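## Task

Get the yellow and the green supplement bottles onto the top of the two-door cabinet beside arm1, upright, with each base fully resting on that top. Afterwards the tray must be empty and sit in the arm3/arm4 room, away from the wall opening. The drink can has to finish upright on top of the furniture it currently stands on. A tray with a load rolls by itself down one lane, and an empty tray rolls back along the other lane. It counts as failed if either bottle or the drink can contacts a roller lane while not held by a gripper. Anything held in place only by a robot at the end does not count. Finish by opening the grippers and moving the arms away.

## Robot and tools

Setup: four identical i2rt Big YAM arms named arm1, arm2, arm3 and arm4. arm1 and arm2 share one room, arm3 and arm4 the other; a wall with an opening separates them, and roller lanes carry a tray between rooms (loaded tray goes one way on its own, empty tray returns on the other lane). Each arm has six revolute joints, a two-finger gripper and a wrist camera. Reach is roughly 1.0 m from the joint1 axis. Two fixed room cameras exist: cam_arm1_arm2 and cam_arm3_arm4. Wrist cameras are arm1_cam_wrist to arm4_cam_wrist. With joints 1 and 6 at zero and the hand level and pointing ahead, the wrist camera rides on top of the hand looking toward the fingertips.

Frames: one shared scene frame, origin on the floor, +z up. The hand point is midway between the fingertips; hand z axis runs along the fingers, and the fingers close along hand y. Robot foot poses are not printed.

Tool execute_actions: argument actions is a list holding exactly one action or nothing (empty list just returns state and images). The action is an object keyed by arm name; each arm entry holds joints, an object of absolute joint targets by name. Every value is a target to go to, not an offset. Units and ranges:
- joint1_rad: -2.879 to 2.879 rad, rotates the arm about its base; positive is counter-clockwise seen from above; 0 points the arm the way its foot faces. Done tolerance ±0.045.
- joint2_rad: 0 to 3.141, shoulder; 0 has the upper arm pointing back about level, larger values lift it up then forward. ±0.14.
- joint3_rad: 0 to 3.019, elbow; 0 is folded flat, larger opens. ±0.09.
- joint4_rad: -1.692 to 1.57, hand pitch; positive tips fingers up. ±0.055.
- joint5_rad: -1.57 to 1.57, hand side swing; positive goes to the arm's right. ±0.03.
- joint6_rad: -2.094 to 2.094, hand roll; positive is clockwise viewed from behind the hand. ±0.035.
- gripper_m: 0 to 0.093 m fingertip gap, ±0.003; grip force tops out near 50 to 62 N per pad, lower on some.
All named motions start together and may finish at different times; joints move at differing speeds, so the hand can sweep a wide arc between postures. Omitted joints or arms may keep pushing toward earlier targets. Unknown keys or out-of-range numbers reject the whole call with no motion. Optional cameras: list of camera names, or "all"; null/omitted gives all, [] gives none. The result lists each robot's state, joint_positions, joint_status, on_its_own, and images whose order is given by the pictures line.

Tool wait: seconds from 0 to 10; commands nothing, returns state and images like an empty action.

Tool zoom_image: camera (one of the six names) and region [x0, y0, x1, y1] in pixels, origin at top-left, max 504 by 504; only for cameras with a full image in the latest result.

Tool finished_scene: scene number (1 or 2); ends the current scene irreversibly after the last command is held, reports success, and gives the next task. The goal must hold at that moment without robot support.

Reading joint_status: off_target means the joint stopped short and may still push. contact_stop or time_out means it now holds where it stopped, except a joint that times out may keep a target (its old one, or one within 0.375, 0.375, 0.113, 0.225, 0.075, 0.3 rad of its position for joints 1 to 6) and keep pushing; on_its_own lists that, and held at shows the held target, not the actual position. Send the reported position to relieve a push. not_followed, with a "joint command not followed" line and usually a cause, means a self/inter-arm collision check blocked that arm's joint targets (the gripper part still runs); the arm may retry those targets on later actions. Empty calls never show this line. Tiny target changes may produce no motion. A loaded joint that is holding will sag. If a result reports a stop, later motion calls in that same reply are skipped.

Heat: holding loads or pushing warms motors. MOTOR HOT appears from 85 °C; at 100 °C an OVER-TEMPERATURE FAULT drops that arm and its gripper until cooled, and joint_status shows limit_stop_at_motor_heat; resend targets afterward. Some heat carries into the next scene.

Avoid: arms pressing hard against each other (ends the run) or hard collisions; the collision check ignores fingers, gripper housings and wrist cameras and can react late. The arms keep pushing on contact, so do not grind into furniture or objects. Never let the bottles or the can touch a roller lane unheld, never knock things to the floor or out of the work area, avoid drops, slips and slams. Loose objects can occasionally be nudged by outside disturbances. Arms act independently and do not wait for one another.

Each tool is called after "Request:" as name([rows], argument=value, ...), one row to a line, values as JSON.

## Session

Request:
execute_actions(actions=[])

Scene clock: 0.00 s.
arm1.joint_positions: joint1_rad=+0.147 joint2_rad=+0.611 joint3_rad=+1.534 joint4_rad=-1.564 joint5_rad=-0.154 joint6_rad=-0.137 gripper_m=+0.095
arm1.joint_status: not commanded
arm1.hand: x=-1.2005 y=-0.4294 z=+1.4499 quat_wxyz=(-0.262, +0.730, -0.510, -0.371) (m; scene frame)
arm2.joint_positions: joint1_rad=-0.194 joint2_rad=+0.327 joint3_rad=+1.332 joint4_rad=-1.511 joint5_rad=-0.146 joint6_rad=+0.029 gripper_m=+0.094
arm2.joint_status: not commanded
arm2.hand: x=-1.6940 y=+0.1331 z=+1.4768 quat_wxyz=(-0.510, -0.076, -0.857, -0.007) (m; scene frame)
arm3.joint_positions: joint1_rad=+0.199 joint2_rad=+0.622 joint3_rad=+1.618 joint4_rad=-1.358 joint5_rad=+0.088 joint6_rad=-0.020 gripper_m=+0.094
arm3.joint_status: not commanded
arm3.hand: x=+1.1347 y=-0.4056 z=+1.5107 quat_wxyz=(-0.388, +0.623, -0.539, -0.413) (m; scene frame)
arm4.joint_positions: joint1_rad=+0.646 joint2_rad=+0.420 joint3_rad=+1.498 joint4_rad=-1.368 joint5_rad=+0.140 joint6_rad=+0.120 gripper_m=+0.095
arm4.joint_status: not commanded
arm4.hand: x=+1.6917 y=+0.0670 z=+1.5502 quat_wxyz=(-0.178, -0.784, -0.185, +0.566) (m; scene frame)
pictures: arm1_cam_wrist, arm2_cam_wrist, arm3_cam_wrist, arm4_cam_wrist, cam_arm1_arm2, cam_arm3_arm4
Images, in order (width x height): arm1_cam_wrist 672x504, arm2_cam_wrist 672x504, arm3_cam_wrist 672x504, arm4_cam_wrist 672x504, cam_arm1_arm2 672x504, cam_arm3_arm4 672x504.

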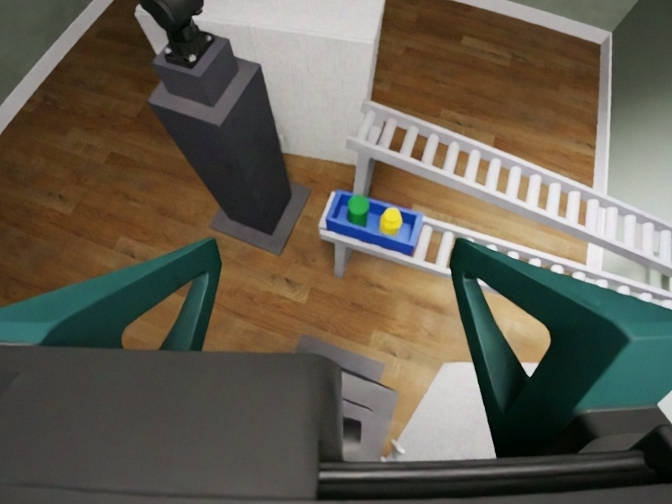

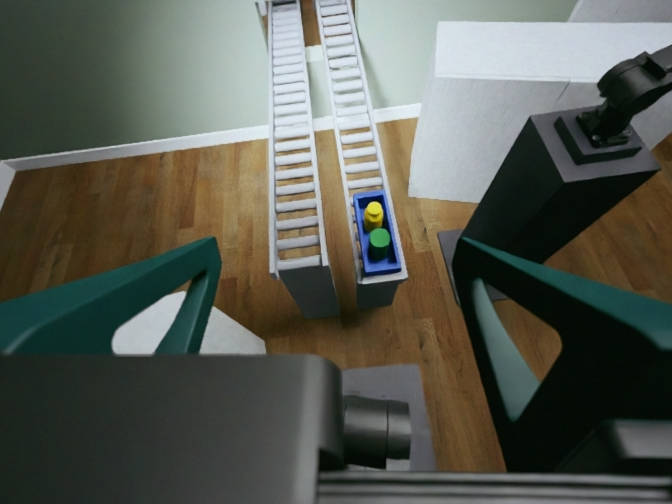

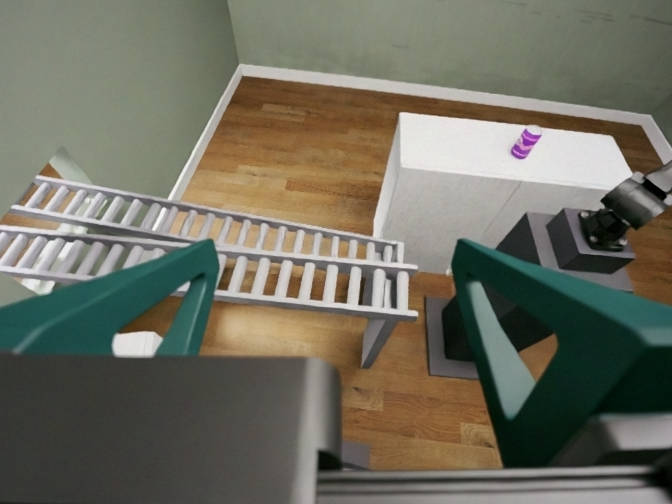

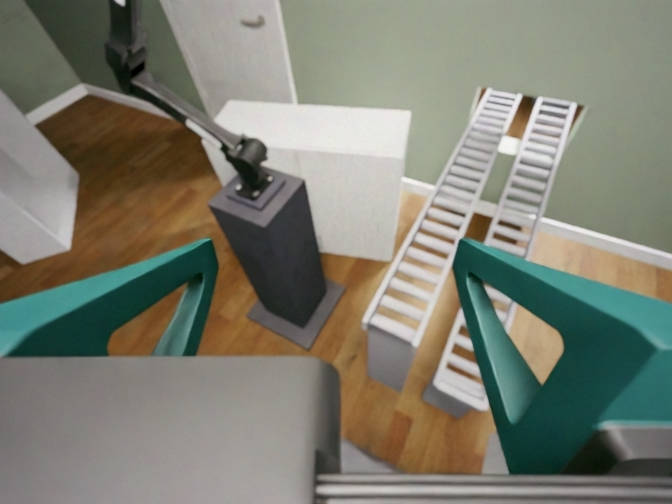

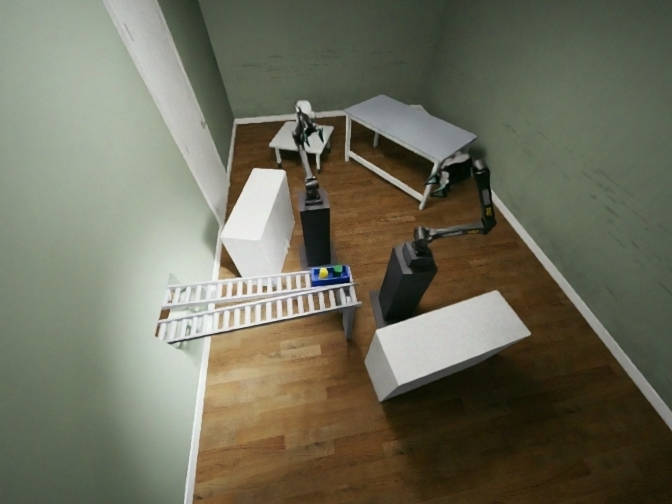

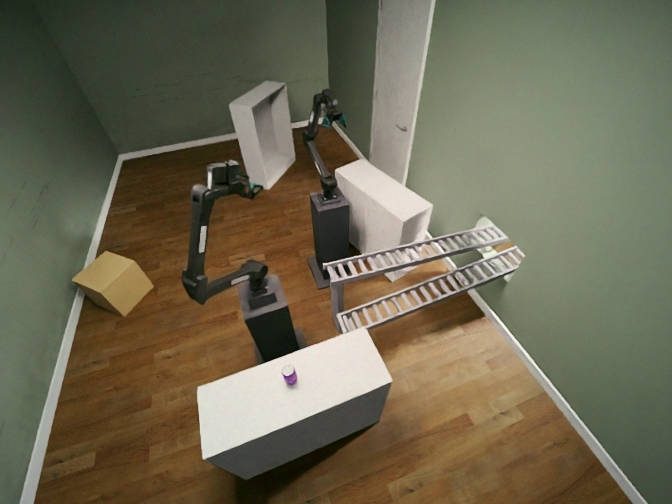

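Request:
execute_actions([
  {"arm1":{"joints":{"joint1_rad":0.1,"joint2_rad":1.77,"joint3_rad":1.68,"joint4_rad":-1.49,"joint5_rad":0,"joint6_rad":1.68}},"arm2":{"joints":{"joint5_rad":0,"joint6_rad":0,"joint1_rad":0.5}}},
], cameras=["arm1_cam_wrist"])

Request:
execute_actions([
  {"arm1":{"joints":{"joint2_rad":2.13,"joint3_rad":1.61,"joint4_rad":-1.04}}},
], cameras=["arm1_cam_wrist","cam_arm1_arm2"])

Scene clock: 5.23 s.
arm1.joint_positions: joint1_rad=+0.113 joint2_rad=+1.773 joint3_rad=+1.656 joint4_rad=-1.488 joint5_rad=-0.002 joint6_rad=+1.669 gripper_m=+0.095
arm1.joint_status: all done
arm1.hand: x=-1.2140 y=-0.0681 z=+1.0856 quat_wxyz=(+0.007, +0.006, -1.000, +0.017) (m; scene frame)
arm2.joint_positions: joint1_rad=+0.492 joint2_rad=+0.327 joint3_rad=+1.332 joint4_rad=-1.511 joint5_rad=-0.004 joint6_rad=+0.010 gripper_m=+0.094
arm2.joint_status: all done
arm2.hand: x=-1.7057 y=+0.1790 z=+1.4756 quat_wxyz=(-0.493, +0.190, -0.841, -0.114) (m; scene frame)
arm3.joint_positions: joint1_rad=+0.199 joint2_rad=+0.622 joint3_rad=+1.618 joint4_rad=-1.358 joint5_rad=+0.088 joint6_rad=-0.020 gripper_m=+0.094
arm3.joint_status: not commanded
arm3.hand: x=+1.1347 y=-0.4056 z=+1.5107 quat_wxyz=(-0.388, +0.623, -0.539, -0.413) (m; scene frame)
arm4.joint_positions: joint1_rad=+0.646 joint2_rad=+0.420 joint3_rad=+1.498 joint4_rad=-1.368 joint5_rad=+0.140 joint6_rad=+0.120 gripper_m=+0.095
arm4.joint_status: not commanded
arm4.hand: x=+1.6917 y=+0.0670 z=+1.5502 quat_wxyz=(-0.178, -0.784, -0.185, +0.566) (m; scene frame)
pictures: arm1_cam_wrist
Images, in order (width x height): arm1_cam_wrist 672x504.

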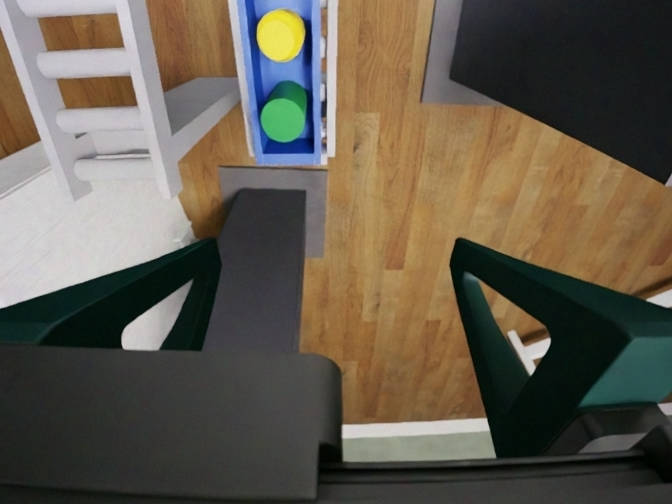

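Scene clock: 6.50 s.
arm1.joint_positions: joint1_rad=+0.113 joint2_rad=+2.152 joint3_rad=+1.587 joint4_rad=-1.050 joint5_rad=-0.002 joint6_rad=+1.671 gripper_m=+0.095
arm1.joint_status: all done
arm1.hand: x=-1.2245 y=-0.0055 z=+0.8479 quat_wxyz=(+0.006, +0.006, -1.000, +0.022) (m; scene frame)
arm2.joint_positions: joint1_rad=+0.492 joint2_rad=+0.327 joint3_rad=+1.332 joint4_rad=-1.511 joint5_rad=-0.004 joint6_rad=+0.010 gripper_m=+0.094
arm2.joint_status: not commanded
arm2.hand: x=-1.7057 y=+0.1790 z=+1.4756 quat_wxyz=(-0.493, +0.190, -0.841, -0.114) (m; scene frame)
arm3.joint_positions: joint1_rad=+0.199 joint2_rad=+0.622 joint3_rad=+1.618 joint4_rad=-1.358 joint5_rad=+0.088 joint6_rad=-0.020 gripper_m=+0.094
arm3.joint_status: not commanded
arm3.hand: x=+1.1347 y=-0.4056 z=+1.5107 quat_wxyz=(-0.388, +0.623, -0.539, -0.413) (m; scene frame)
arm4.joint_positions: joint1_rad=+0.646 joint2_rad=+0.420 joint3_rad=+1.498 joint4_rad=-1.368 joint5_rad=+0.140 joint6_rad=+0.120 gripper_m=+0.095
arm4.joint_status: not commanded
arm4.hand: x=+1.6917 y=+0.0670 z=+1.5502 quat_wxyz=(-0.178, -0.784, -0.185, +0.566) (m; scene frame)
pictures: arm1_cam_wrist, cam_arm1_arm2
Images, in order (width x height): arm1_cam_wrist 672x504, cam_arm1_arm2 672x504.

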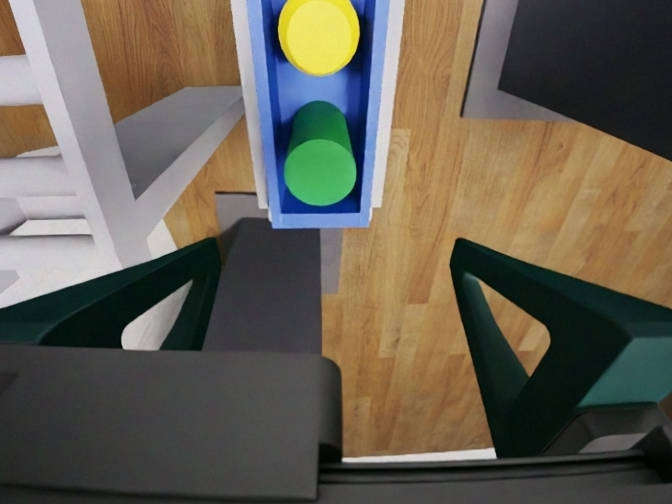

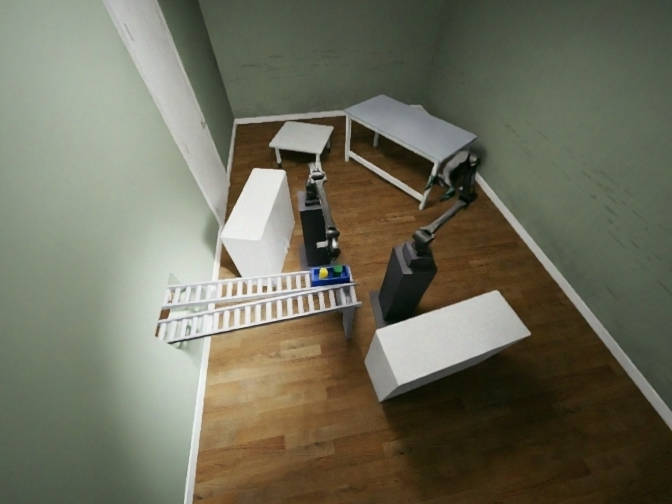

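Request:
execute_actions([
  {"arm1":{"joints":{"joint2_rad":2.29,"joint3_rad":1.56,"joint4_rad":-0.835}}},
], cameras=["arm1_cam_wrist"])

Scene clock: 8.80 s.
arm1.joint_positions: joint1_rad=+0.113 joint2_rad=+2.280 joint3_rad=+1.550 joint4_rad=-0.844 joint5_rad=-0.002 joint6_rad=+1.671 gripper_m=+0.095
arm1.joint_status: all done
arm1.hand: x=-1.2264 y=+0.0000 z=+0.7616 quat_wxyz=(+0.008, +0.006, -1.000, +0.001) (m; scene frame)
arm2.joint_positions: joint1_rad=+0.492 joint2_rad=+0.327 joint3_rad=+1.332 joint4_rad=-1.511 joint5_rad=-0.004 joint6_rad=+0.010 gripper_m=+0.094
arm2.joint_status: not commanded
arm2.hand: x=-1.7057 y=+0.1790 z=+1.4756 quat_wxyz=(-0.493, +0.190, -0.841, -0.114) (m; scene frame)
arm3.joint_positions: joint1_rad=+0.199 joint2_rad=+0.622 joint3_rad=+1.618 joint4_rad=-1.358 joint5_rad=+0.088 joint6_rad=-0.020 gripper_m=+0.094
arm3.joint_status: not commanded
arm3.hand: x=+1.1347 y=-0.4056 z=+1.5107 quat_wxyz=(-0.388, +0.623, -0.539, -0.413) (m; scene frame)
arm4.joint_positions: joint1_rad=+0.646 joint2_rad=+0.420 joint3_rad=+1.498 joint4_rad=-1.368 joint5_rad=+0.140 joint6_rad=+0.120 gripper_m=+0.095
arm4.joint_status: not commanded
arm4.hand: x=+1.6917 y=+0.0670 z=+1.5502 quat_wxyz=(-0.178, -0.784, -0.185, +0.566) (m; scene frame)
pictures: arm1_cam_wrist
Images, in order (width x height): arm1_cam_wrist 672x504.

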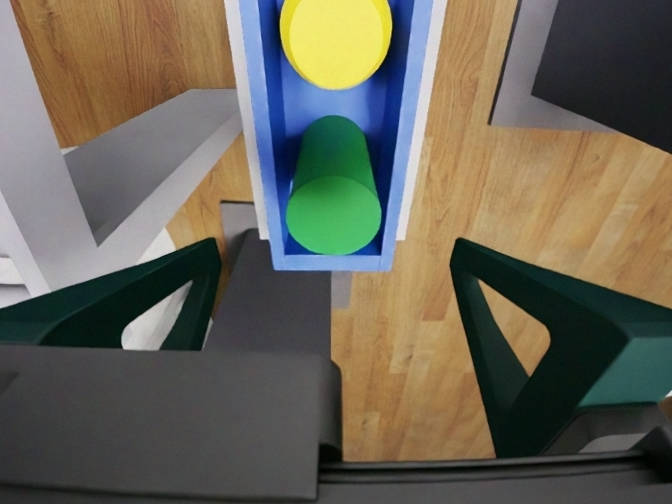

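Request:
execute_actions([
  {"arm1":{"joints":{"joint1_rad":0.15,"joint6_rad":1.71,"joint3_rad":1.61}}},
], cameras=[])

Request:
execute_actions([
  {"arm1":{"joints":{"joint2_rad":2.51,"joint4_rad":-0.655}}},
], cameras=["arm1_cam_wrist"])

Scene clock: 10.60 s.
arm1.joint_positions: joint1_rad=+0.142 joint2_rad=+2.280 joint3_rad=+1.582 joint4_rad=-0.843 joint5_rad=-0.002 joint6_rad=+1.700 gripper_m=+0.095
arm1.joint_status: all done
arm1.hand: x=-1.2458 y=+0.0138 z=+0.7713 quat_wxyz=(+0.010, +0.006, -1.000, -0.015) (m; scene frame)
arm2.joint_positions: joint1_rad=+0.492 joint2_rad=+0.327 joint3_rad=+1.332 joint4_rad=-1.511 joint5_rad=-0.004 joint6_rad=+0.010 gripper_m=+0.094
arm2.joint_status: not commanded
arm2.hand: x=-1.7057 y=+0.1790 z=+1.4756 quat_wxyz=(-0.493, +0.190, -0.841, -0.114) (m; scene frame)
arm3.joint_positions: joint1_rad=+0.199 joint2_rad=+0.622 joint3_rad=+1.618 joint4_rad=-1.358 joint5_rad=+0.088 joint6_rad=-0.020 gripper_m=+0.094
arm3.joint_status: not commanded
arm3.hand: x=+1.1347 y=-0.4056 z=+1.5107 quat_wxyz=(-0.388, +0.623, -0.539, -0.413) (m; scene frame)
arm4.joint_positions: joint1_rad=+0.646 joint2_rad=+0.420 joint3_rad=+1.498 joint4_rad=-1.368 joint5_rad=+0.140 joint6_rad=+0.120 gripper_m=+0.095
arm4.joint_status: not commanded
arm4.hand: x=+1.6917 y=+0.0670 z=+1.5502 quat_wxyz=(-0.178, -0.784, -0.185, +0.566) (m; scene frame)
pictures: none
No camera images: the call's "cameras" was empty. Leave "cameras" out to get every camera's image.

Scene clock: 11.83 s.
arm1.joint_positions: joint1_rad=+0.142 joint2_rad=+2.520 joint3_rad=+1.594 joint4_rad=-0.663 joint5_rad=-0.002 joint6_rad=+1.701 gripper_m=+0.095
arm1.joint_status: all done
arm1.hand: x=-1.2443 y=-0.0111 z=+0.6337 quat_wxyz=(+0.007, +0.005, -1.000, +0.009) (m; scene frame)
arm2.joint_positions: joint1_rad=+0.492 joint2_rad=+0.327 joint3_rad=+1.332 joint4_rad=-1.511 joint5_rad=-0.004 joint6_rad=+0.010 gripper_m=+0.094
arm2.joint_status: not commanded
arm2.hand: x=-1.7057 y=+0.1790 z=+1.4756 quat_wxyz=(-0.493, +0.190, -0.841, -0.114) (m; scene frame)
arm3.joint_positions: joint1_rad=+0.199 joint2_rad=+0.622 joint3_rad=+1.618 joint4_rad=-1.358 joint5_rad=+0.088 joint6_rad=-0.020 gripper_m=+0.094
arm3.joint_status: not commanded
arm3.hand: x=+1.1347 y=-0.4056 z=+1.5107 quat_wxyz=(-0.388, +0.623, -0.539, -0.413) (m; scene frame)
arm4.joint_positions: joint1_rad=+0.646 joint2_rad=+0.420 joint3_rad=+1.498 joint4_rad=-1.368 joint5_rad=+0.140 joint6_rad=+0.120 gripper_m=+0.095
arm4.joint_status: not commanded
arm4.hand: x=+1.6917 y=+0.0670 z=+1.5502 quat_wxyz=(-0.178, -0.784, -0.185, +0.566) (m; scene frame)
pictures: arm1_cam_wrist
Images, in order (width x height): arm1_cam_wrist 672x504.

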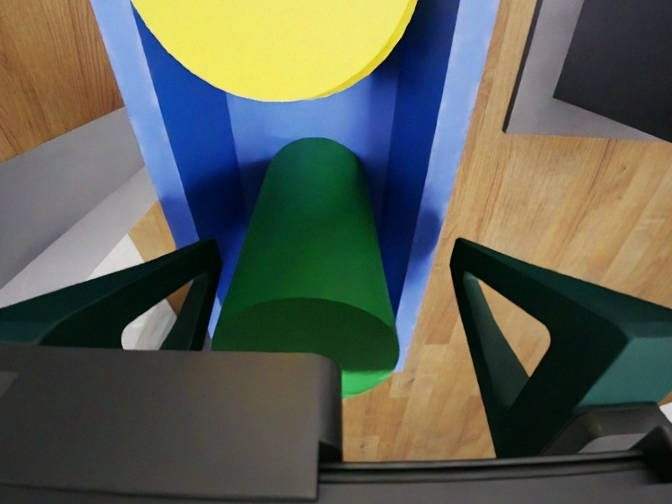

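Request:
execute_actions([
  {"arm1":{"joints":{"joint3_rad":1.65}}},
], cameras=["arm1_cam_wrist"])

Scene clock: 12.93 s.
arm1.joint_positions: joint1_rad=+0.142 joint2_rad=+2.520 joint3_rad=+1.627 joint4_rad=-0.663 joint5_rad=-0.002 joint6_rad=+1.701 gripper_m=+0.095
arm1.joint_status: all done
arm1.hand: x=-1.2467 y=+0.0069 z=+0.6415 quat_wxyz=(+0.009, +0.005, -1.000, -0.008) (m; scene frame)
arm2.joint_positions: joint1_rad=+0.492 joint2_rad=+0.327 joint3_rad=+1.332 joint4_rad=-1.511 joint5_rad=-0.004 joint6_rad=+0.010 gripper_m=+0.094
arm2.joint_status: not commanded
arm2.hand: x=-1.7057 y=+0.1790 z=+1.4756 quat_wxyz=(-0.493, +0.190, -0.841, -0.114) (m; scene frame)
arm3.joint_positions: joint1_rad=+0.199 joint2_rad=+0.622 joint3_rad=+1.618 joint4_rad=-1.358 joint5_rad=+0.088 joint6_rad=-0.020 gripper_m=+0.094
arm3.joint_status: not commanded
arm3.hand: x=+1.1347 y=-0.4056 z=+1.5107 quat_wxyz=(-0.388, +0.623, -0.539, -0.413) (m; scene frame)
arm4.joint_positions: joint1_rad=+0.646 joint2_rad=+0.420 joint3_rad=+1.498 joint4_rad=-1.368 joint5_rad=+0.140 joint6_rad=+0.120 gripper_m=+0.095
arm4.joint_status: not commanded
arm4.hand: x=+1.6917 y=+0.0670 z=+1.5502 quat_wxyz=(-0.178, -0.784, -0.185, +0.566) (m; scene frame)
pictures: arm1_cam_wrist
Images, in order (width x height): arm1_cam_wrist 672x504.

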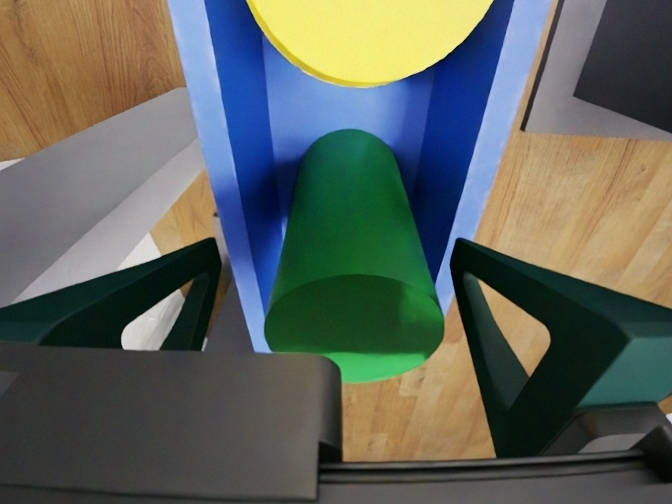

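Request:
execute_actions([
  {"arm1":{"joints":{"gripper_m":0.04}}},
], cameras=["arm1_cam_wrist"])

Scene clock: 15.37 s.
arm1.joint_positions: joint1_rad=+0.142 joint2_rad=+2.520 joint3_rad=+1.627 joint4_rad=-0.661 joint5_rad=-0.001 joint6_rad=+1.701 gripper_m=+0.063
arm1.joint_status: gripper_m off_target (ended at +0.063, target +0.040)
arm1.hand: x=-1.2467 y=+0.0073 z=+0.6415 quat_wxyz=(+0.009, +0.005, -1.000, -0.009) (m; scene frame)
arm2.joint_positions: joint1_rad=+0.492 joint2_rad=+0.327 joint3_rad=+1.332 joint4_rad=-1.511 joint5_rad=-0.004 joint6_rad=+0.010 gripper_m=+0.094
arm2.joint_status: not commanded
arm2.hand: x=-1.7057 y=+0.1790 z=+1.4756 quat_wxyz=(-0.493, +0.190, -0.841, -0.114) (m; scene frame)
arm3.joint_positions: joint1_rad=+0.199 joint2_rad=+0.622 joint3_rad=+1.618 joint4_rad=-1.358 joint5_rad=+0.088 joint6_rad=-0.020 gripper_m=+0.094
arm3.joint_status: not commanded
arm3.hand: x=+1.1347 y=-0.4056 z=+1.5107 quat_wxyz=(-0.388, +0.623, -0.539, -0.413) (m; scene frame)
arm4.joint_positions: joint1_rad=+0.646 joint2_rad=+0.420 joint3_rad=+1.498 joint4_rad=-1.368 joint5_rad=+0.140 joint6_rad=+0.120 gripper_m=+0.095
arm4.joint_status: not commanded
arm4.hand: x=+1.6917 y=+0.0670 z=+1.5502 quat_wxyz=(-0.178, -0.784, -0.185, +0.566) (m; scene frame)
pictures: arm1_cam_wrist
Images, in order (width x height): arm1_cam_wrist 672x504.

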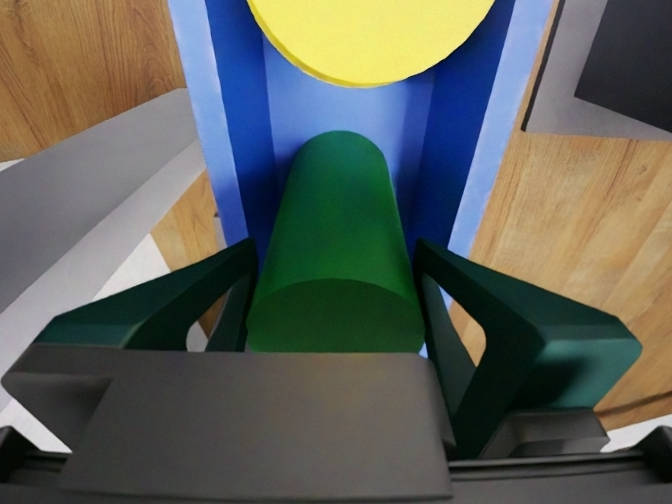

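Request:
execute_actions([
  {"arm1":{"joints":{"joint2_rad":2.2,"joint4_rad":-1.0}}},
], cameras=["arm1_cam_wrist"])

Request:
execute_actions([
  {"arm1":{"joints":{"joint2_rad":1.75,"joint3_rad":1.66,"joint4_rad":-1.47}}},
], cameras=[])

Request:
execute_actions([
  {"arm1":{"joints":{"joint1_rad":-1.356,"joint6_rad":0.21}}},
], cameras=["arm1_cam_wrist","cam_arm1_arm2"])

Scene clock: 17.67 s.
arm1.joint_positions: joint1_rad=+0.142 joint2_rad=+2.182 joint3_rad=+1.637 joint4_rad=-0.992 joint5_rad=-0.001 joint6_rad=+1.702 gripper_m=+0.063
arm1.joint_status: all done
arm1.hand: x=-1.2459 y=+0.0237 z=+0.8466 quat_wxyz=(+0.010, +0.004, -1.000, -0.017) (m; scene frame)
arm2.joint_positions: joint1_rad=+0.492 joint2_rad=+0.327 joint3_rad=+1.332 joint4_rad=-1.511 joint5_rad=-0.004 joint6_rad=+0.010 gripper_m=+0.094
arm2.joint_status: not commanded
arm2.hand: x=-1.7057 y=+0.1790 z=+1.4756 quat_wxyz=(-0.493, +0.190, -0.841, -0.114) (m; scene frame)
arm3.joint_positions: joint1_rad=+0.199 joint2_rad=+0.622 joint3_rad=+1.618 joint4_rad=-1.358 joint5_rad=+0.088 joint6_rad=-0.020 gripper_m=+0.094
arm3.joint_status: not commanded
arm3.hand: x=+1.1347 y=-0.4056 z=+1.5107 quat_wxyz=(-0.388, +0.623, -0.539, -0.413) (m; scene frame)
arm4.joint_positions: joint1_rad=+0.646 joint2_rad=+0.420 joint3_rad=+1.498 joint4_rad=-1.368 joint5_rad=+0.140 joint6_rad=+0.120 gripper_m=+0.095
arm4.joint_status: not commanded
arm4.hand: x=+1.6917 y=+0.0670 z=+1.5502 quat_wxyz=(-0.178, -0.784, -0.185, +0.566) (m; scene frame)
pictures: arm1_cam_wrist
Images, in order (width x height): arm1_cam_wrist 672x504.

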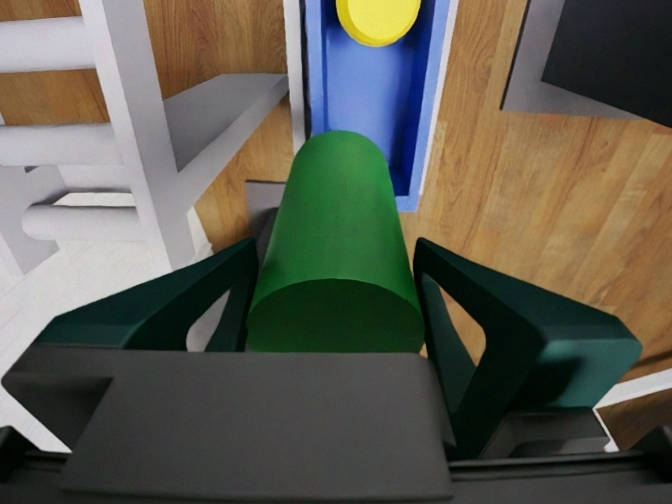

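Scene clock: 19.33 s.
arm1.joint_positions: joint1_rad=+0.142 joint2_rad=+1.747 joint3_rad=+1.645 joint4_rad=-1.464 joint5_rad=-0.001 joint6_rad=+1.702 gripper_m=+0.063
arm1.joint_status: all done
arm1.hand: x=-1.2291 y=-0.0693 z=+1.0953 quat_wxyz=(+0.008, +0.004, -1.000, -0.003) (m; scene frame)
arm2.joint_positions: joint1_rad=+0.492 joint2_rad=+0.327 joint3_rad=+1.332 joint4_rad=-1.511 joint5_rad=-0.004 joint6_rad=+0.010 gripper_m=+0.094
arm2.joint_status: not commanded
arm2.hand: x=-1.7057 y=+0.1790 z=+1.4756 quat_wxyz=(-0.493, +0.190, -0.841, -0.114) (m; scene frame)
arm3.joint_positions: joint1_rad=+0.199 joint2_rad=+0.622 joint3_rad=+1.618 joint4_rad=-1.358 joint5_rad=+0.088 joint6_rad=-0.020 gripper_m=+0.094
arm3.joint_status: not commanded
arm3.hand: x=+1.1347 y=-0.4056 z=+1.5107 quat_wxyz=(-0.388, +0.623, -0.539, -0.413) (m; scene frame)
arm4.joint_positions: joint1_rad=+0.646 joint2_rad=+0.420 joint3_rad=+1.498 joint4_rad=-1.368 joint5_rad=+0.140 joint6_rad=+0.120 gripper_m=+0.095
arm4.joint_status: not commanded
arm4.hand: x=+1.6917 y=+0.0670 z=+1.5502 quat_wxyz=(-0.178, -0.784, -0.185, +0.566) (m; scene frame)
pictures: none
No camera images: the call's "cameras" was empty. Leave "cameras" out to get every camera's image.

Scene clock: 21.47 s.
arm1.joint_positions: joint1_rad=-1.360 joint2_rad=+1.748 joint3_rad=+1.645 joint4_rad=-1.464 joint5_rad=+0.001 joint6_rad=+0.221 gripper_m=+0.063
arm1.joint_status: all done
arm1.hand: x=-0.6300 y=-0.4900 z=+1.0854 quat_wxyz=(+0.006, -0.006, -1.000, +0.000) (m; scene frame)
arm2.joint_positions: joint1_rad=+0.492 joint2_rad=+0.327 joint3_rad=+1.332 joint4_rad=-1.511 joint5_rad=-0.004 joint6_rad=+0.010 gripper_m=+0.094
arm2.joint_status: not commanded
arm2.hand: x=-1.7057 y=+0.1790 z=+1.4756 quat_wxyz=(-0.493, +0.190, -0.841, -0.114) (m; scene frame)
arm3.joint_positions: joint1_rad=+0.199 joint2_rad=+0.622 joint3_rad=+1.618 joint4_rad=-1.358 joint5_rad=+0.088 joint6_rad=-0.020 gripper_m=+0.094
arm3.joint_status: not commanded
arm3.hand: x=+1.1347 y=-0.4056 z=+1.5107 quat_wxyz=(-0.388, +0.623, -0.539, -0.413) (m; scene frame)
arm4.joint_positions: joint1_rad=+0.646 joint2_rad=+0.420 joint3_rad=+1.498 joint4_rad=-1.368 joint5_rad=+0.140 joint6_rad=+0.120 gripper_m=+0.095
arm4.joint_status: not commanded
arm4.hand: x=+1.6917 y=+0.0670 z=+1.5502 quat_wxyz=(-0.178, -0.784, -0.185, +0.566) (m; scene frame)
pictures: arm1_cam_wrist, cam_arm1_arm2
Images, in order (width x height): arm1_cam_wrist 672x504, cam_arm1_arm2 672x504.

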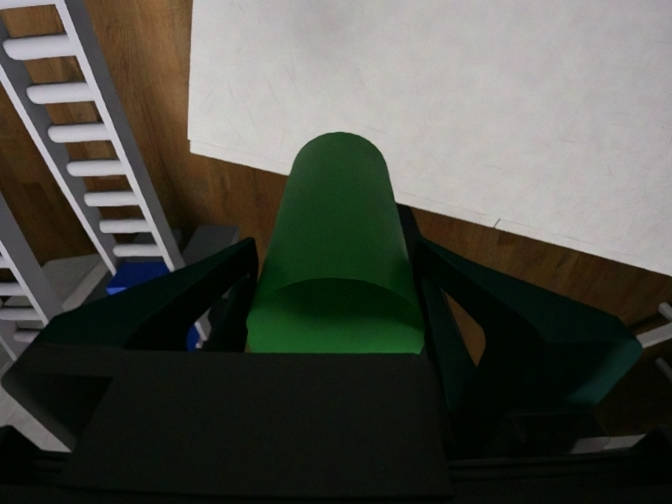

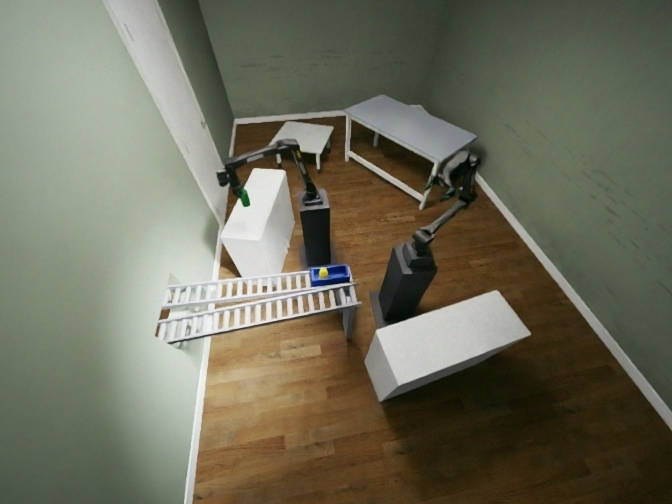

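Request:
execute_actions([
  {"arm1":{"joints":{"joint1_rad":-1.54,"joint6_rad":0.06,"joint2_rad":1.98,"joint3_rad":1.71,"joint4_rad":-1.28}}},
], cameras=["arm1_cam_wrist","cam_arm1_arm2"])

Scene clock: 23.57 s.
arm1.joint_positions: joint1_rad=-1.549 joint2_rad=+2.012 joint3_rad=+1.683 joint4_rad=-1.285 joint5_rad=+0.001 joint6_rad=+0.070 gripper_m=+0.063
arm1.joint_status: all done
arm1.hand: x=-0.5610 y=-0.5895 z=+0.9529 quat_wxyz=(+0.029, -0.026, -0.999, +0.001) (m; scene frame)
arm2.joint_positions: joint1_rad=+0.492 joint2_rad=+0.327 joint3_rad=+1.332 joint4_rad=-1.511 joint5_rad=-0.004 joint6_rad=+0.010 gripper_m=+0.094
arm2.joint_status: not commanded
arm2.hand: x=-1.7057 y=+0.1790 z=+1.4756 quat_wxyz=(-0.493, +0.190, -0.841, -0.114) (m; scene frame)
arm3.joint_positions: joint1_rad=+0.199 joint2_rad=+0.622 joint3_rad=+1.618 joint4_rad=-1.358 joint5_rad=+0.088 joint6_rad=-0.020 gripper_m=+0.094
arm3.joint_status: not commanded
arm3.hand: x=+1.1347 y=-0.4056 z=+1.5107 quat_wxyz=(-0.388, +0.623, -0.539, -0.413) (m; scene frame)
arm4.joint_positions: joint1_rad=+0.646 joint2_rad=+0.420 joint3_rad=+1.498 joint4_rad=-1.368 joint5_rad=+0.140 joint6_rad=+0.120 gripper_m=+0.095
arm4.joint_status: not commanded
arm4.hand: x=+1.6917 y=+0.0670 z=+1.5502 quat_wxyz=(-0.178, -0.784, -0.185, +0.566) (m; scene frame)
pictures: arm1_cam_wrist, cam_arm1_arm2
Images, in order (width x height): arm1_cam_wrist 672x504, cam_arm1_arm2 672x504.

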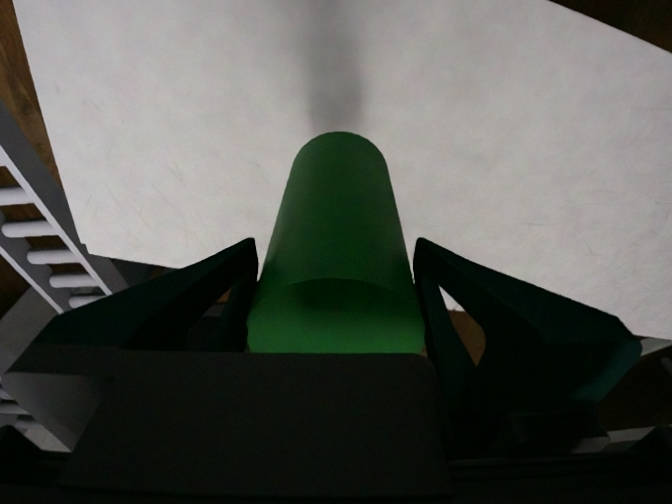

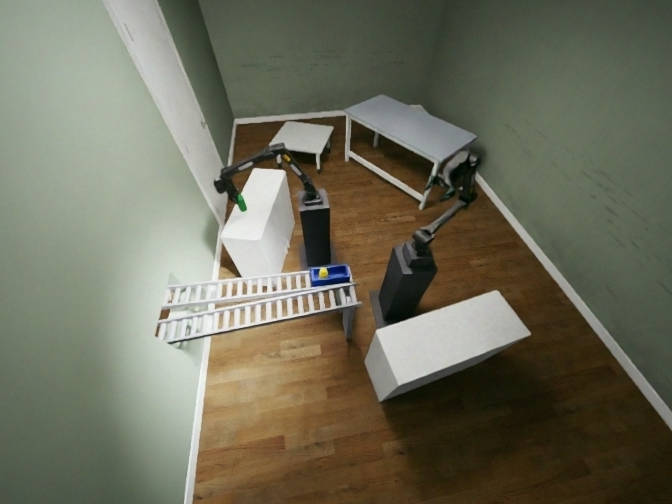

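Request:
execute_actions([
  {"arm1":{"joints":{"joint2_rad":2.09,"joint4_rad":-1.155}}},
], cameras=["arm1_cam_wrist"])

Scene clock: 25.27 s.
arm1.joint_positions: joint1_rad=-1.549 joint2_rad=+2.085 joint3_rad=+1.683 joint4_rad=-1.163 joint5_rad=+0.001 joint6_rad=+0.070 gripper_m=+0.063
arm1.joint_status: all done
arm1.hand: x=-0.5374 y=-0.5890 z=+0.9092 quat_wxyz=(+0.005, -0.026, -1.000, +0.000) (m; scene frame)
arm2.joint_positions: joint1_rad=+0.492 joint2_rad=+0.327 joint3_rad=+1.332 joint4_rad=-1.511 joint5_rad=-0.004 joint6_rad=+0.010 gripper_m=+0.094
arm2.joint_status: not commanded
arm2.hand: x=-1.7057 y=+0.1790 z=+1.4756 quat_wxyz=(-0.493, +0.190, -0.841, -0.114) (m; scene frame)
arm3.joint_positions: joint1_rad=+0.199 joint2_rad=+0.622 joint3_rad=+1.618 joint4_rad=-1.358 joint5_rad=+0.088 joint6_rad=-0.020 gripper_m=+0.094
arm3.joint_status: not commanded
arm3.hand: x=+1.1347 y=-0.4056 z=+1.5107 quat_wxyz=(-0.388, +0.623, -0.539, -0.413) (m; scene frame)
arm4.joint_positions: joint1_rad=+0.646 joint2_rad=+0.420 joint3_rad=+1.498 joint4_rad=-1.368 joint5_rad=+0.140 joint6_rad=+0.120 gripper_m=+0.095
arm4.joint_status: not commanded
arm4.hand: x=+1.6917 y=+0.0670 z=+1.5502 quat_wxyz=(-0.178, -0.784, -0.185, +0.566) (m; scene frame)
pictures: arm1_cam_wrist
Images, in order (width x height): arm1_cam_wrist 672x504.

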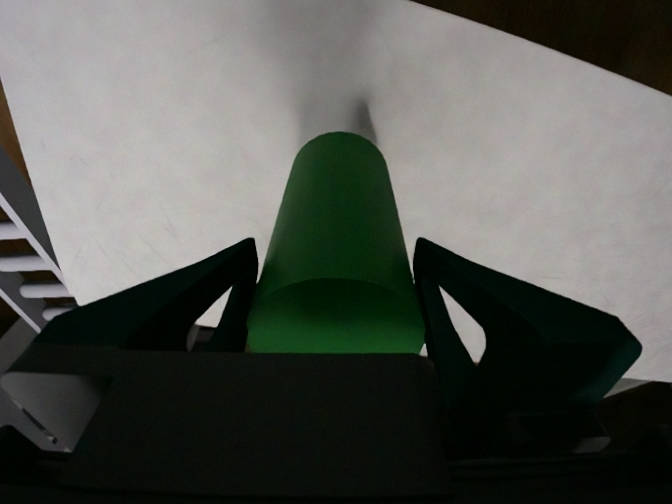

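Request:
execute_actions([
  {"arm1":{"joints":{"joint2_rad":2.14,"joint4_rad":-1.115}}},
], cameras=["arm1_cam_wrist"])

Scene clock: 26.57 s.
arm1.joint_positions: joint1_rad=-1.549 joint2_rad=+2.126 joint3_rad=+1.683 joint4_rad=-1.124 joint5_rad=+0.001 joint6_rad=+0.070 gripper_m=+0.063
arm1.joint_status: all done
arm1.hand: x=-0.5326 y=-0.5888 z=+0.8849 quat_wxyz=(+0.005, -0.026, -1.000, +0.000) (m; scene frame)
arm2.joint_positions: joint1_rad=+0.492 joint2_rad=+0.327 joint3_rad=+1.332 joint4_rad=-1.511 joint5_rad=-0.004 joint6_rad=+0.010 gripper_m=+0.094
arm2.joint_status: not commanded
arm2.hand: x=-1.7057 y=+0.1790 z=+1.4756 quat_wxyz=(-0.493, +0.190, -0.841, -0.114) (m; scene frame)
arm3.joint_positions: joint1_rad=+0.199 joint2_rad=+0.622 joint3_rad=+1.618 joint4_rad=-1.358 joint5_rad=+0.088 joint6_rad=-0.020 gripper_m=+0.094
arm3.joint_status: not commanded
arm3.hand: x=+1.1347 y=-0.4056 z=+1.5107 quat_wxyz=(-0.388, +0.623, -0.539, -0.413) (m; scene frame)
arm4.joint_positions: joint1_rad=+0.646 joint2_rad=+0.420 joint3_rad=+1.498 joint4_rad=-1.368 joint5_rad=+0.140 joint6_rad=+0.120 gripper_m=+0.095
arm4.joint_status: not commanded
arm4.hand: x=+1.6917 y=+0.0670 z=+1.5502 quat_wxyz=(-0.178, -0.784, -0.185, +0.566) (m; scene frame)
pictures: arm1_cam_wrist
Images, in order (width x height): arm1_cam_wrist 672x504.

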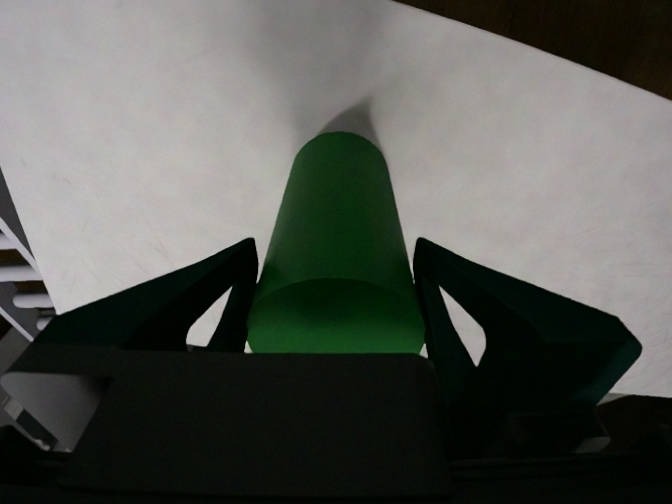

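Request:
execute_actions([
  {"arm1":{"joints":{"joint2_rad":2.16,"joint4_rad":-1.095}}},
], cameras=["arm1_cam_wrist","cam_arm1_arm2"])

Scene clock: 30.03 s.
arm1.joint_positions: joint1_rad=-1.549 joint2_rad=+2.135 joint3_rad=+1.683 joint4_rad=-1.104 joint5_rad=+0.001 joint6_rad=+0.070 gripper_m=+0.063
arm1.joint_status: all done
arm1.hand: x=-0.5289 y=-0.5888 z=+0.8793 quat_wxyz=(+0.000, -0.026, -1.000, +0.000) (m; scene frame)
arm2.joint_positions: joint1_rad=+0.492 joint2_rad=+0.327 joint3_rad=+1.332 joint4_rad=-1.511 joint5_rad=-0.004 joint6_rad=+0.010 gripper_m=+0.094
arm2.joint_status: not commanded
arm2.hand: x=-1.7057 y=+0.1790 z=+1.4756 quat_wxyz=(-0.493, +0.190, -0.841, -0.114) (m; scene frame)
arm3.joint_positions: joint1_rad=+0.199 joint2_rad=+0.622 joint3_rad=+1.618 joint4_rad=-1.358 joint5_rad=+0.088 joint6_rad=-0.020 gripper_m=+0.094
arm3.joint_status: not commanded
arm3.hand: x=+1.1347 y=-0.4056 z=+1.5107 quat_wxyz=(-0.388, +0.623, -0.539, -0.413) (m; scene frame)
arm4.joint_positions: joint1_rad=+0.646 joint2_rad=+0.420 joint3_rad=+1.498 joint4_rad=-1.368 joint5_rad=+0.140 joint6_rad=+0.120 gripper_m=+0.095
arm4.joint_status: not commanded
arm4.hand: x=+1.6917 y=+0.0670 z=+1.5502 quat_wxyz=(-0.178, -0.784, -0.185, +0.566) (m; scene frame)
pictures: arm1_cam_wrist, cam_arm1_arm2
Images, in order (width x height): arm1_cam_wrist 672x504, cam_arm1_arm2 672x504.

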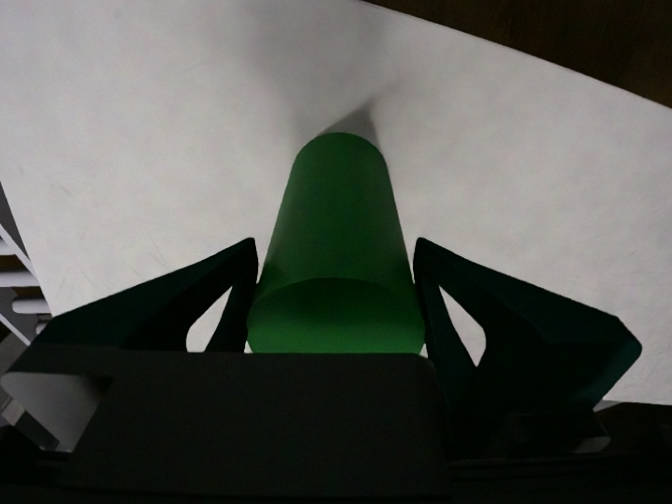

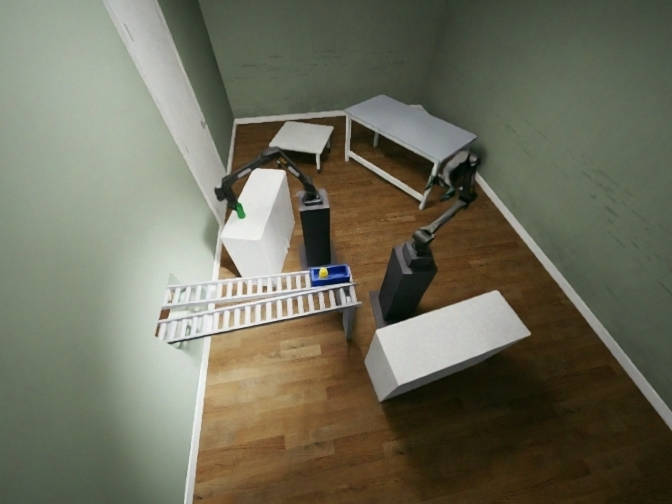

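Request:
execute_actions([
  {"arm1":{"joints":{"joint2_rad":2.165,"joint4_rad":-1.09}}},
], cameras=[])

Request:
execute_actions([
  {"arm1":{"joints":{"gripper_m":0.093}}},
], cameras=["arm1_cam_wrist"])

Scene clock: 30.93 s.
arm1.joint_positions: joint1_rad=-1.549 joint2_rad=+2.135 joint3_rad=+1.683 joint4_rad=-1.102 joint5_rad=+0.001 joint6_rad=+0.070 gripper_m=+0.063
arm1.joint_status: all done
arm1.hand: x=-0.5284 y=-0.5888 z=+0.8793 quat_wxyz=(-0.001, -0.026, -1.000, +0.000) (m; scene frame)
arm2.joint_positions: joint1_rad=+0.492 joint2_rad=+0.327 joint3_rad=+1.332 joint4_rad=-1.511 joint5_rad=-0.004 joint6_rad=+0.010 gripper_m=+0.094
arm2.joint_status: not commanded
arm2.hand: x=-1.7057 y=+0.1790 z=+1.4756 quat_wxyz=(-0.493, +0.190, -0.841, -0.114) (m; scene frame)
arm3.joint_positions: joint1_rad=+0.199 joint2_rad=+0.622 joint3_rad=+1.618 joint4_rad=-1.358 joint5_rad=+0.088 joint6_rad=-0.020 gripper_m=+0.094
arm3.joint_status: not commanded
arm3.hand: x=+1.1347 y=-0.4056 z=+1.5107 quat_wxyz=(-0.388, +0.623, -0.539, -0.413) (m; scene frame)
arm4.joint_positions: joint1_rad=+0.646 joint2_rad=+0.420 joint3_rad=+1.498 joint4_rad=-1.368 joint5_rad=+0.140 joint6_rad=+0.120 gripper_m=+0.095
arm4.joint_status: not commanded
arm4.hand: x=+1.6917 y=+0.0670 z=+1.5502 quat_wxyz=(-0.178, -0.784, -0.185, +0.566) (m; scene frame)
pictures: none
No camera images: the call's "cameras" was empty. Leave "cameras" out to get every camera's image.

Scene clock: 31.53 s.
arm1.joint_positions: joint1_rad=-1.549 joint2_rad=+2.135 joint3_rad=+1.683 joint4_rad=-1.101 joint5_rad=+0.001 joint6_rad=+0.070 gripper_m=+0.093
arm1.joint_status: all done
arm1.hand: x=-0.5281 y=-0.5887 z=+0.8793 quat_wxyz=(-0.002, -0.025, -1.000, +0.000) (m; scene frame)
arm2.joint_positions: joint1_rad=+0.492 joint2_rad=+0.327 joint3_rad=+1.332 joint4_rad=-1.511 joint5_rad=-0.004 joint6_rad=+0.010 gripper_m=+0.094
arm2.joint_status: not commanded
arm2.hand: x=-1.7057 y=+0.1790 z=+1.4756 quat_wxyz=(-0.493, +0.190, -0.841, -0.114) (m; scene frame)
arm3.joint_positions: joint1_rad=+0.199 joint2_rad=+0.622 joint3_rad=+1.618 joint4_rad=-1.358 joint5_rad=+0.088 joint6_rad=-0.020 gripper_m=+0.094
arm3.joint_status: not commanded
arm3.hand: x=+1.1347 y=-0.4056 z=+1.5107 quat_wxyz=(-0.388, +0.623, -0.539, -0.413) (m; scene frame)
arm4.joint_positions: joint1_rad=+0.646 joint2_rad=+0.420 joint3_rad=+1.498 joint4_rad=-1.368 joint5_rad=+0.140 joint6_rad=+0.120 gripper_m=+0.095
arm4.joint_status: not commanded
arm4.hand: x=+1.6917 y=+0.0670 z=+1.5502 quat_wxyz=(-0.178, -0.784, -0.185, +0.566) (m; scene frame)
pictures: arm1_cam_wrist
Images, in order (width x height): arm1_cam_wrist 672x504.

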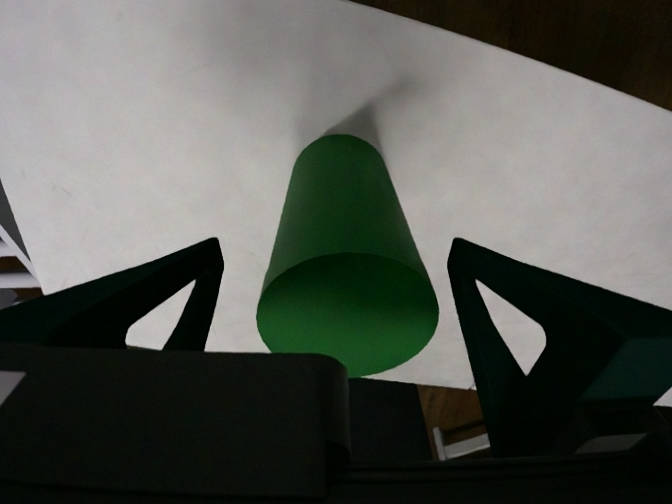

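Request:
execute_actions([
  {"arm1":{"joints":{"joint2_rad":1.75,"joint3_rad":1.66,"joint4_rad":-1.47}}},
], cameras=[])

Request:
execute_actions([
  {"arm1":{"joints":{"joint1_rad":0.025,"joint6_rad":1.61}}},
], cameras=[])

Request:
execute_actions([
  {"arm1":{"joints":{"joint2_rad":2.26,"joint3_rad":1.57,"joint4_rad":-0.88}}},
], cameras=["arm1_cam_wrist","cam_arm1_arm2"])

Scene clock: 33.77 s.
arm1.joint_positions: joint1_rad=-1.549 joint2_rad=+1.728 joint3_rad=+1.652 joint4_rad=-1.462 joint5_rad=+0.001 joint6_rad=+0.070 gripper_m=+0.093
arm1.joint_status: all done
arm1.hand: x=-0.6177 y=-0.5907 z=+1.0980 quat_wxyz=(-0.009, -0.025, -1.000, +0.000) (m; scene frame)
arm2.joint_positions: joint1_rad=+0.492 joint2_rad=+0.327 joint3_rad=+1.332 joint4_rad=-1.511 joint5_rad=-0.004 joint6_rad=+0.010 gripper_m=+0.094
arm2.joint_status: not commanded
arm2.hand: x=-1.7057 y=+0.1790 z=+1.4756 quat_wxyz=(-0.493, +0.190, -0.841, -0.114) (m; scene frame)
arm3.joint_positions: joint1_rad=+0.199 joint2_rad=+0.622 joint3_rad=+1.618 joint4_rad=-1.358 joint5_rad=+0.088 joint6_rad=-0.020 gripper_m=+0.094
arm3.joint_status: not commanded
arm3.hand: x=+1.1347 y=-0.4056 z=+1.5107 quat_wxyz=(-0.388, +0.623, -0.539, -0.413) (m; scene frame)
arm4.joint_positions: joint1_rad=+0.646 joint2_rad=+0.420 joint3_rad=+1.498 joint4_rad=-1.368 joint5_rad=+0.140 joint6_rad=+0.120 gripper_m=+0.095
arm4.joint_status: not commanded
arm4.hand: x=+1.6917 y=+0.0670 z=+1.5502 quat_wxyz=(-0.178, -0.784, -0.185, +0.566) (m; scene frame)
pictures: none
No camera images: the call's "cameras" was empty. Leave "cameras" out to get every camera's image.

Scene clock: 35.93 s.
arm1.joint_positions: joint1_rad=+0.029 joint2_rad=+1.736 joint3_rad=+1.652 joint4_rad=-1.462 joint5_rad=-0.001 joint6_rad=+1.600 gripper_m=+0.093
arm1.joint_status: all done
arm1.hand: x=-1.1684 y=-0.0628 z=+1.1028 quat_wxyz=(+0.008, -0.001, -1.000, -0.013) (m; scene frame)
arm2.joint_positions: joint1_rad=+0.492 joint2_rad=+0.327 joint3_rad=+1.332 joint4_rad=-1.511 joint5_rad=-0.004 joint6_rad=+0.010 gripper_m=+0.094
arm2.joint_status: not commanded
arm2.hand: x=-1.7057 y=+0.1790 z=+1.4756 quat_wxyz=(-0.493, +0.190, -0.841, -0.114) (m; scene frame)
arm3.joint_positions: joint1_rad=+0.199 joint2_rad=+0.622 joint3_rad=+1.618 joint4_rad=-1.358 joint5_rad=+0.088 joint6_rad=-0.020 gripper_m=+0.094
arm3.joint_status: not commanded
arm3.hand: x=+1.1347 y=-0.4056 z=+1.5107 quat_wxyz=(-0.388, +0.623, -0.539, -0.413) (m; scene frame)
arm4.joint_positions: joint1_rad=+0.646 joint2_rad=+0.420 joint3_rad=+1.498 joint4_rad=-1.368 joint5_rad=+0.140 joint6_rad=+0.120 gripper_m=+0.095
arm4.joint_status: not commanded
arm4.hand: x=+1.6917 y=+0.0670 z=+1.5502 quat_wxyz=(-0.178, -0.784, -0.185, +0.566) (m; scene frame)
pictures: none
No camera images: the call's "cameras" was empty. Leave "cameras" out to get every camera's image.

Scene clock: 37.27 s.
arm1.joint_positions: joint1_rad=+0.029 joint2_rad=+2.281 joint3_rad=+1.548 joint4_rad=-0.889 joint5_rad=-0.001 joint6_rad=+1.601 gripper_m=+0.093
arm1.joint_status: all done
arm1.hand: x=-1.1749 y=-0.0088 z=+0.7599 quat_wxyz=(+0.007, -0.002, -1.000, +0.026) (m; scene frame)
arm2.joint_positions: joint1_rad=+0.492 joint2_rad=+0.327 joint3_rad=+1.332 joint4_rad=-1.511 joint5_rad=-0.004 joint6_rad=+0.010 gripper_m=+0.094
arm2.joint_status: not commanded
arm2.hand: x=-1.7057 y=+0.1790 z=+1.4756 quat_wxyz=(-0.493, +0.190, -0.841, -0.114) (m; scene frame)
arm3.joint_positions: joint1_rad=+0.199 joint2_rad=+0.622 joint3_rad=+1.618 joint4_rad=-1.358 joint5_rad=+0.088 joint6_rad=-0.020 gripper_m=+0.094
arm3.joint_status: not commanded
arm3.hand: x=+1.1347 y=-0.4056 z=+1.5107 quat_wxyz=(-0.388, +0.623, -0.539, -0.413) (m; scene frame)
arm4.joint_positions: joint1_rad=+0.646 joint2_rad=+0.420 joint3_rad=+1.498 joint4_rad=-1.368 joint5_rad=+0.140 joint6_rad=+0.120 gripper_m=+0.095
arm4.joint_status: not commanded
arm4.hand: x=+1.6917 y=+0.0670 z=+1.5502 quat_wxyz=(-0.178, -0.784, -0.185, +0.566) (m; scene frame)
pictures: arm1_cam_wrist, cam_arm1_arm2
Images, in order (width x height): arm1_cam_wrist 672x504, cam_arm1_arm2 672x504.

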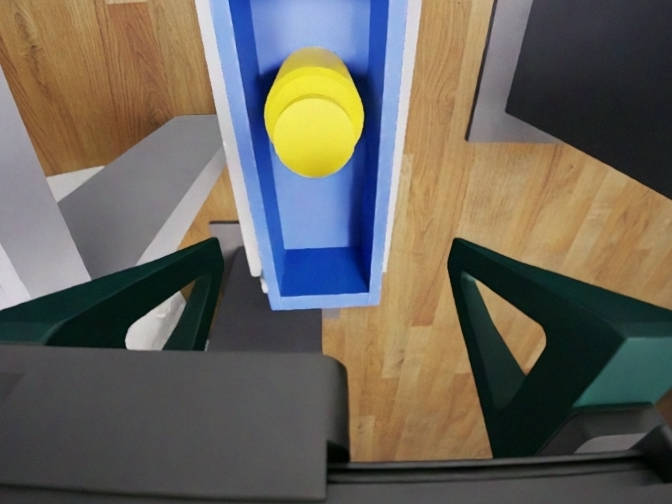

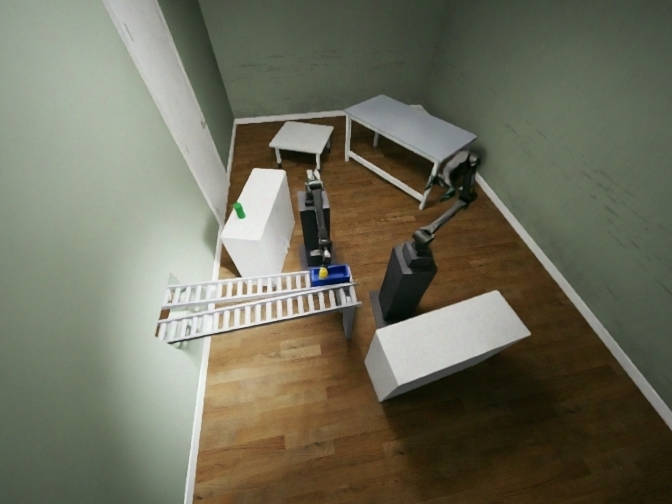

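Request:
execute_actions([
  {"arm1":{"joints":{"joint1_rad":-0.04,"joint6_rad":1.55,"joint2_rad":2.31,"joint3_rad":1.6,"joint4_rad":-0.86}}},
], cameras=["arm1_cam_wrist"])

Scene clock: 39.17 s.
arm1.joint_positions: joint1_rad=-0.043 joint2_rad=+2.281 joint3_rad=+1.571 joint4_rad=-0.868 joint5_rad=-0.001 joint6_rad=+1.560 gripper_m=+0.093
arm1.joint_status: all done
arm1.hand: x=-1.1316 y=+0.0073 z=+0.7655 quat_wxyz=(+0.008, -0.017, -1.000, +0.004) (m; scene frame)
arm2.joint_positions: joint1_rad=+0.492 joint2_rad=+0.327 joint3_rad=+1.332 joint4_rad=-1.511 joint5_rad=-0.004 joint6_rad=+0.010 gripper_m=+0.094
arm2.joint_status: not commanded
arm2.hand: x=-1.7057 y=+0.1790 z=+1.4756 quat_wxyz=(-0.493, +0.190, -0.841, -0.114) (m; scene frame)
arm3.joint_positions: joint1_rad=+0.199 joint2_rad=+0.622 joint3_rad=+1.618 joint4_rad=-1.358 joint5_rad=+0.088 joint6_rad=-0.020 gripper_m=+0.094
arm3.joint_status: not commanded
arm3.hand: x=+1.1347 y=-0.4056 z=+1.5107 quat_wxyz=(-0.388, +0.623, -0.539, -0.413) (m; scene frame)
arm4.joint_positions: joint1_rad=+0.646 joint2_rad=+0.420 joint3_rad=+1.498 joint4_rad=-1.368 joint5_rad=+0.140 joint6_rad=+0.120 gripper_m=+0.095
arm4.joint_status: not commanded
arm4.hand: x=+1.6917 y=+0.0670 z=+1.5502 quat_wxyz=(-0.178, -0.784, -0.185, +0.566) (m; scene frame)
pictures: arm1_cam_wrist
Images, in order (width x height): arm1_cam_wrist 672x504.

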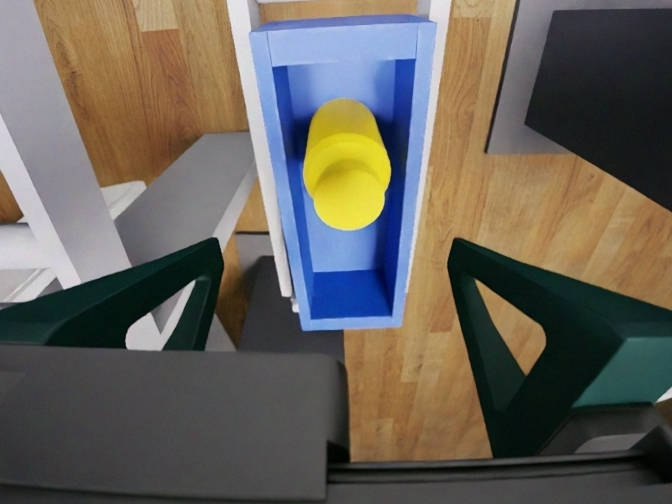

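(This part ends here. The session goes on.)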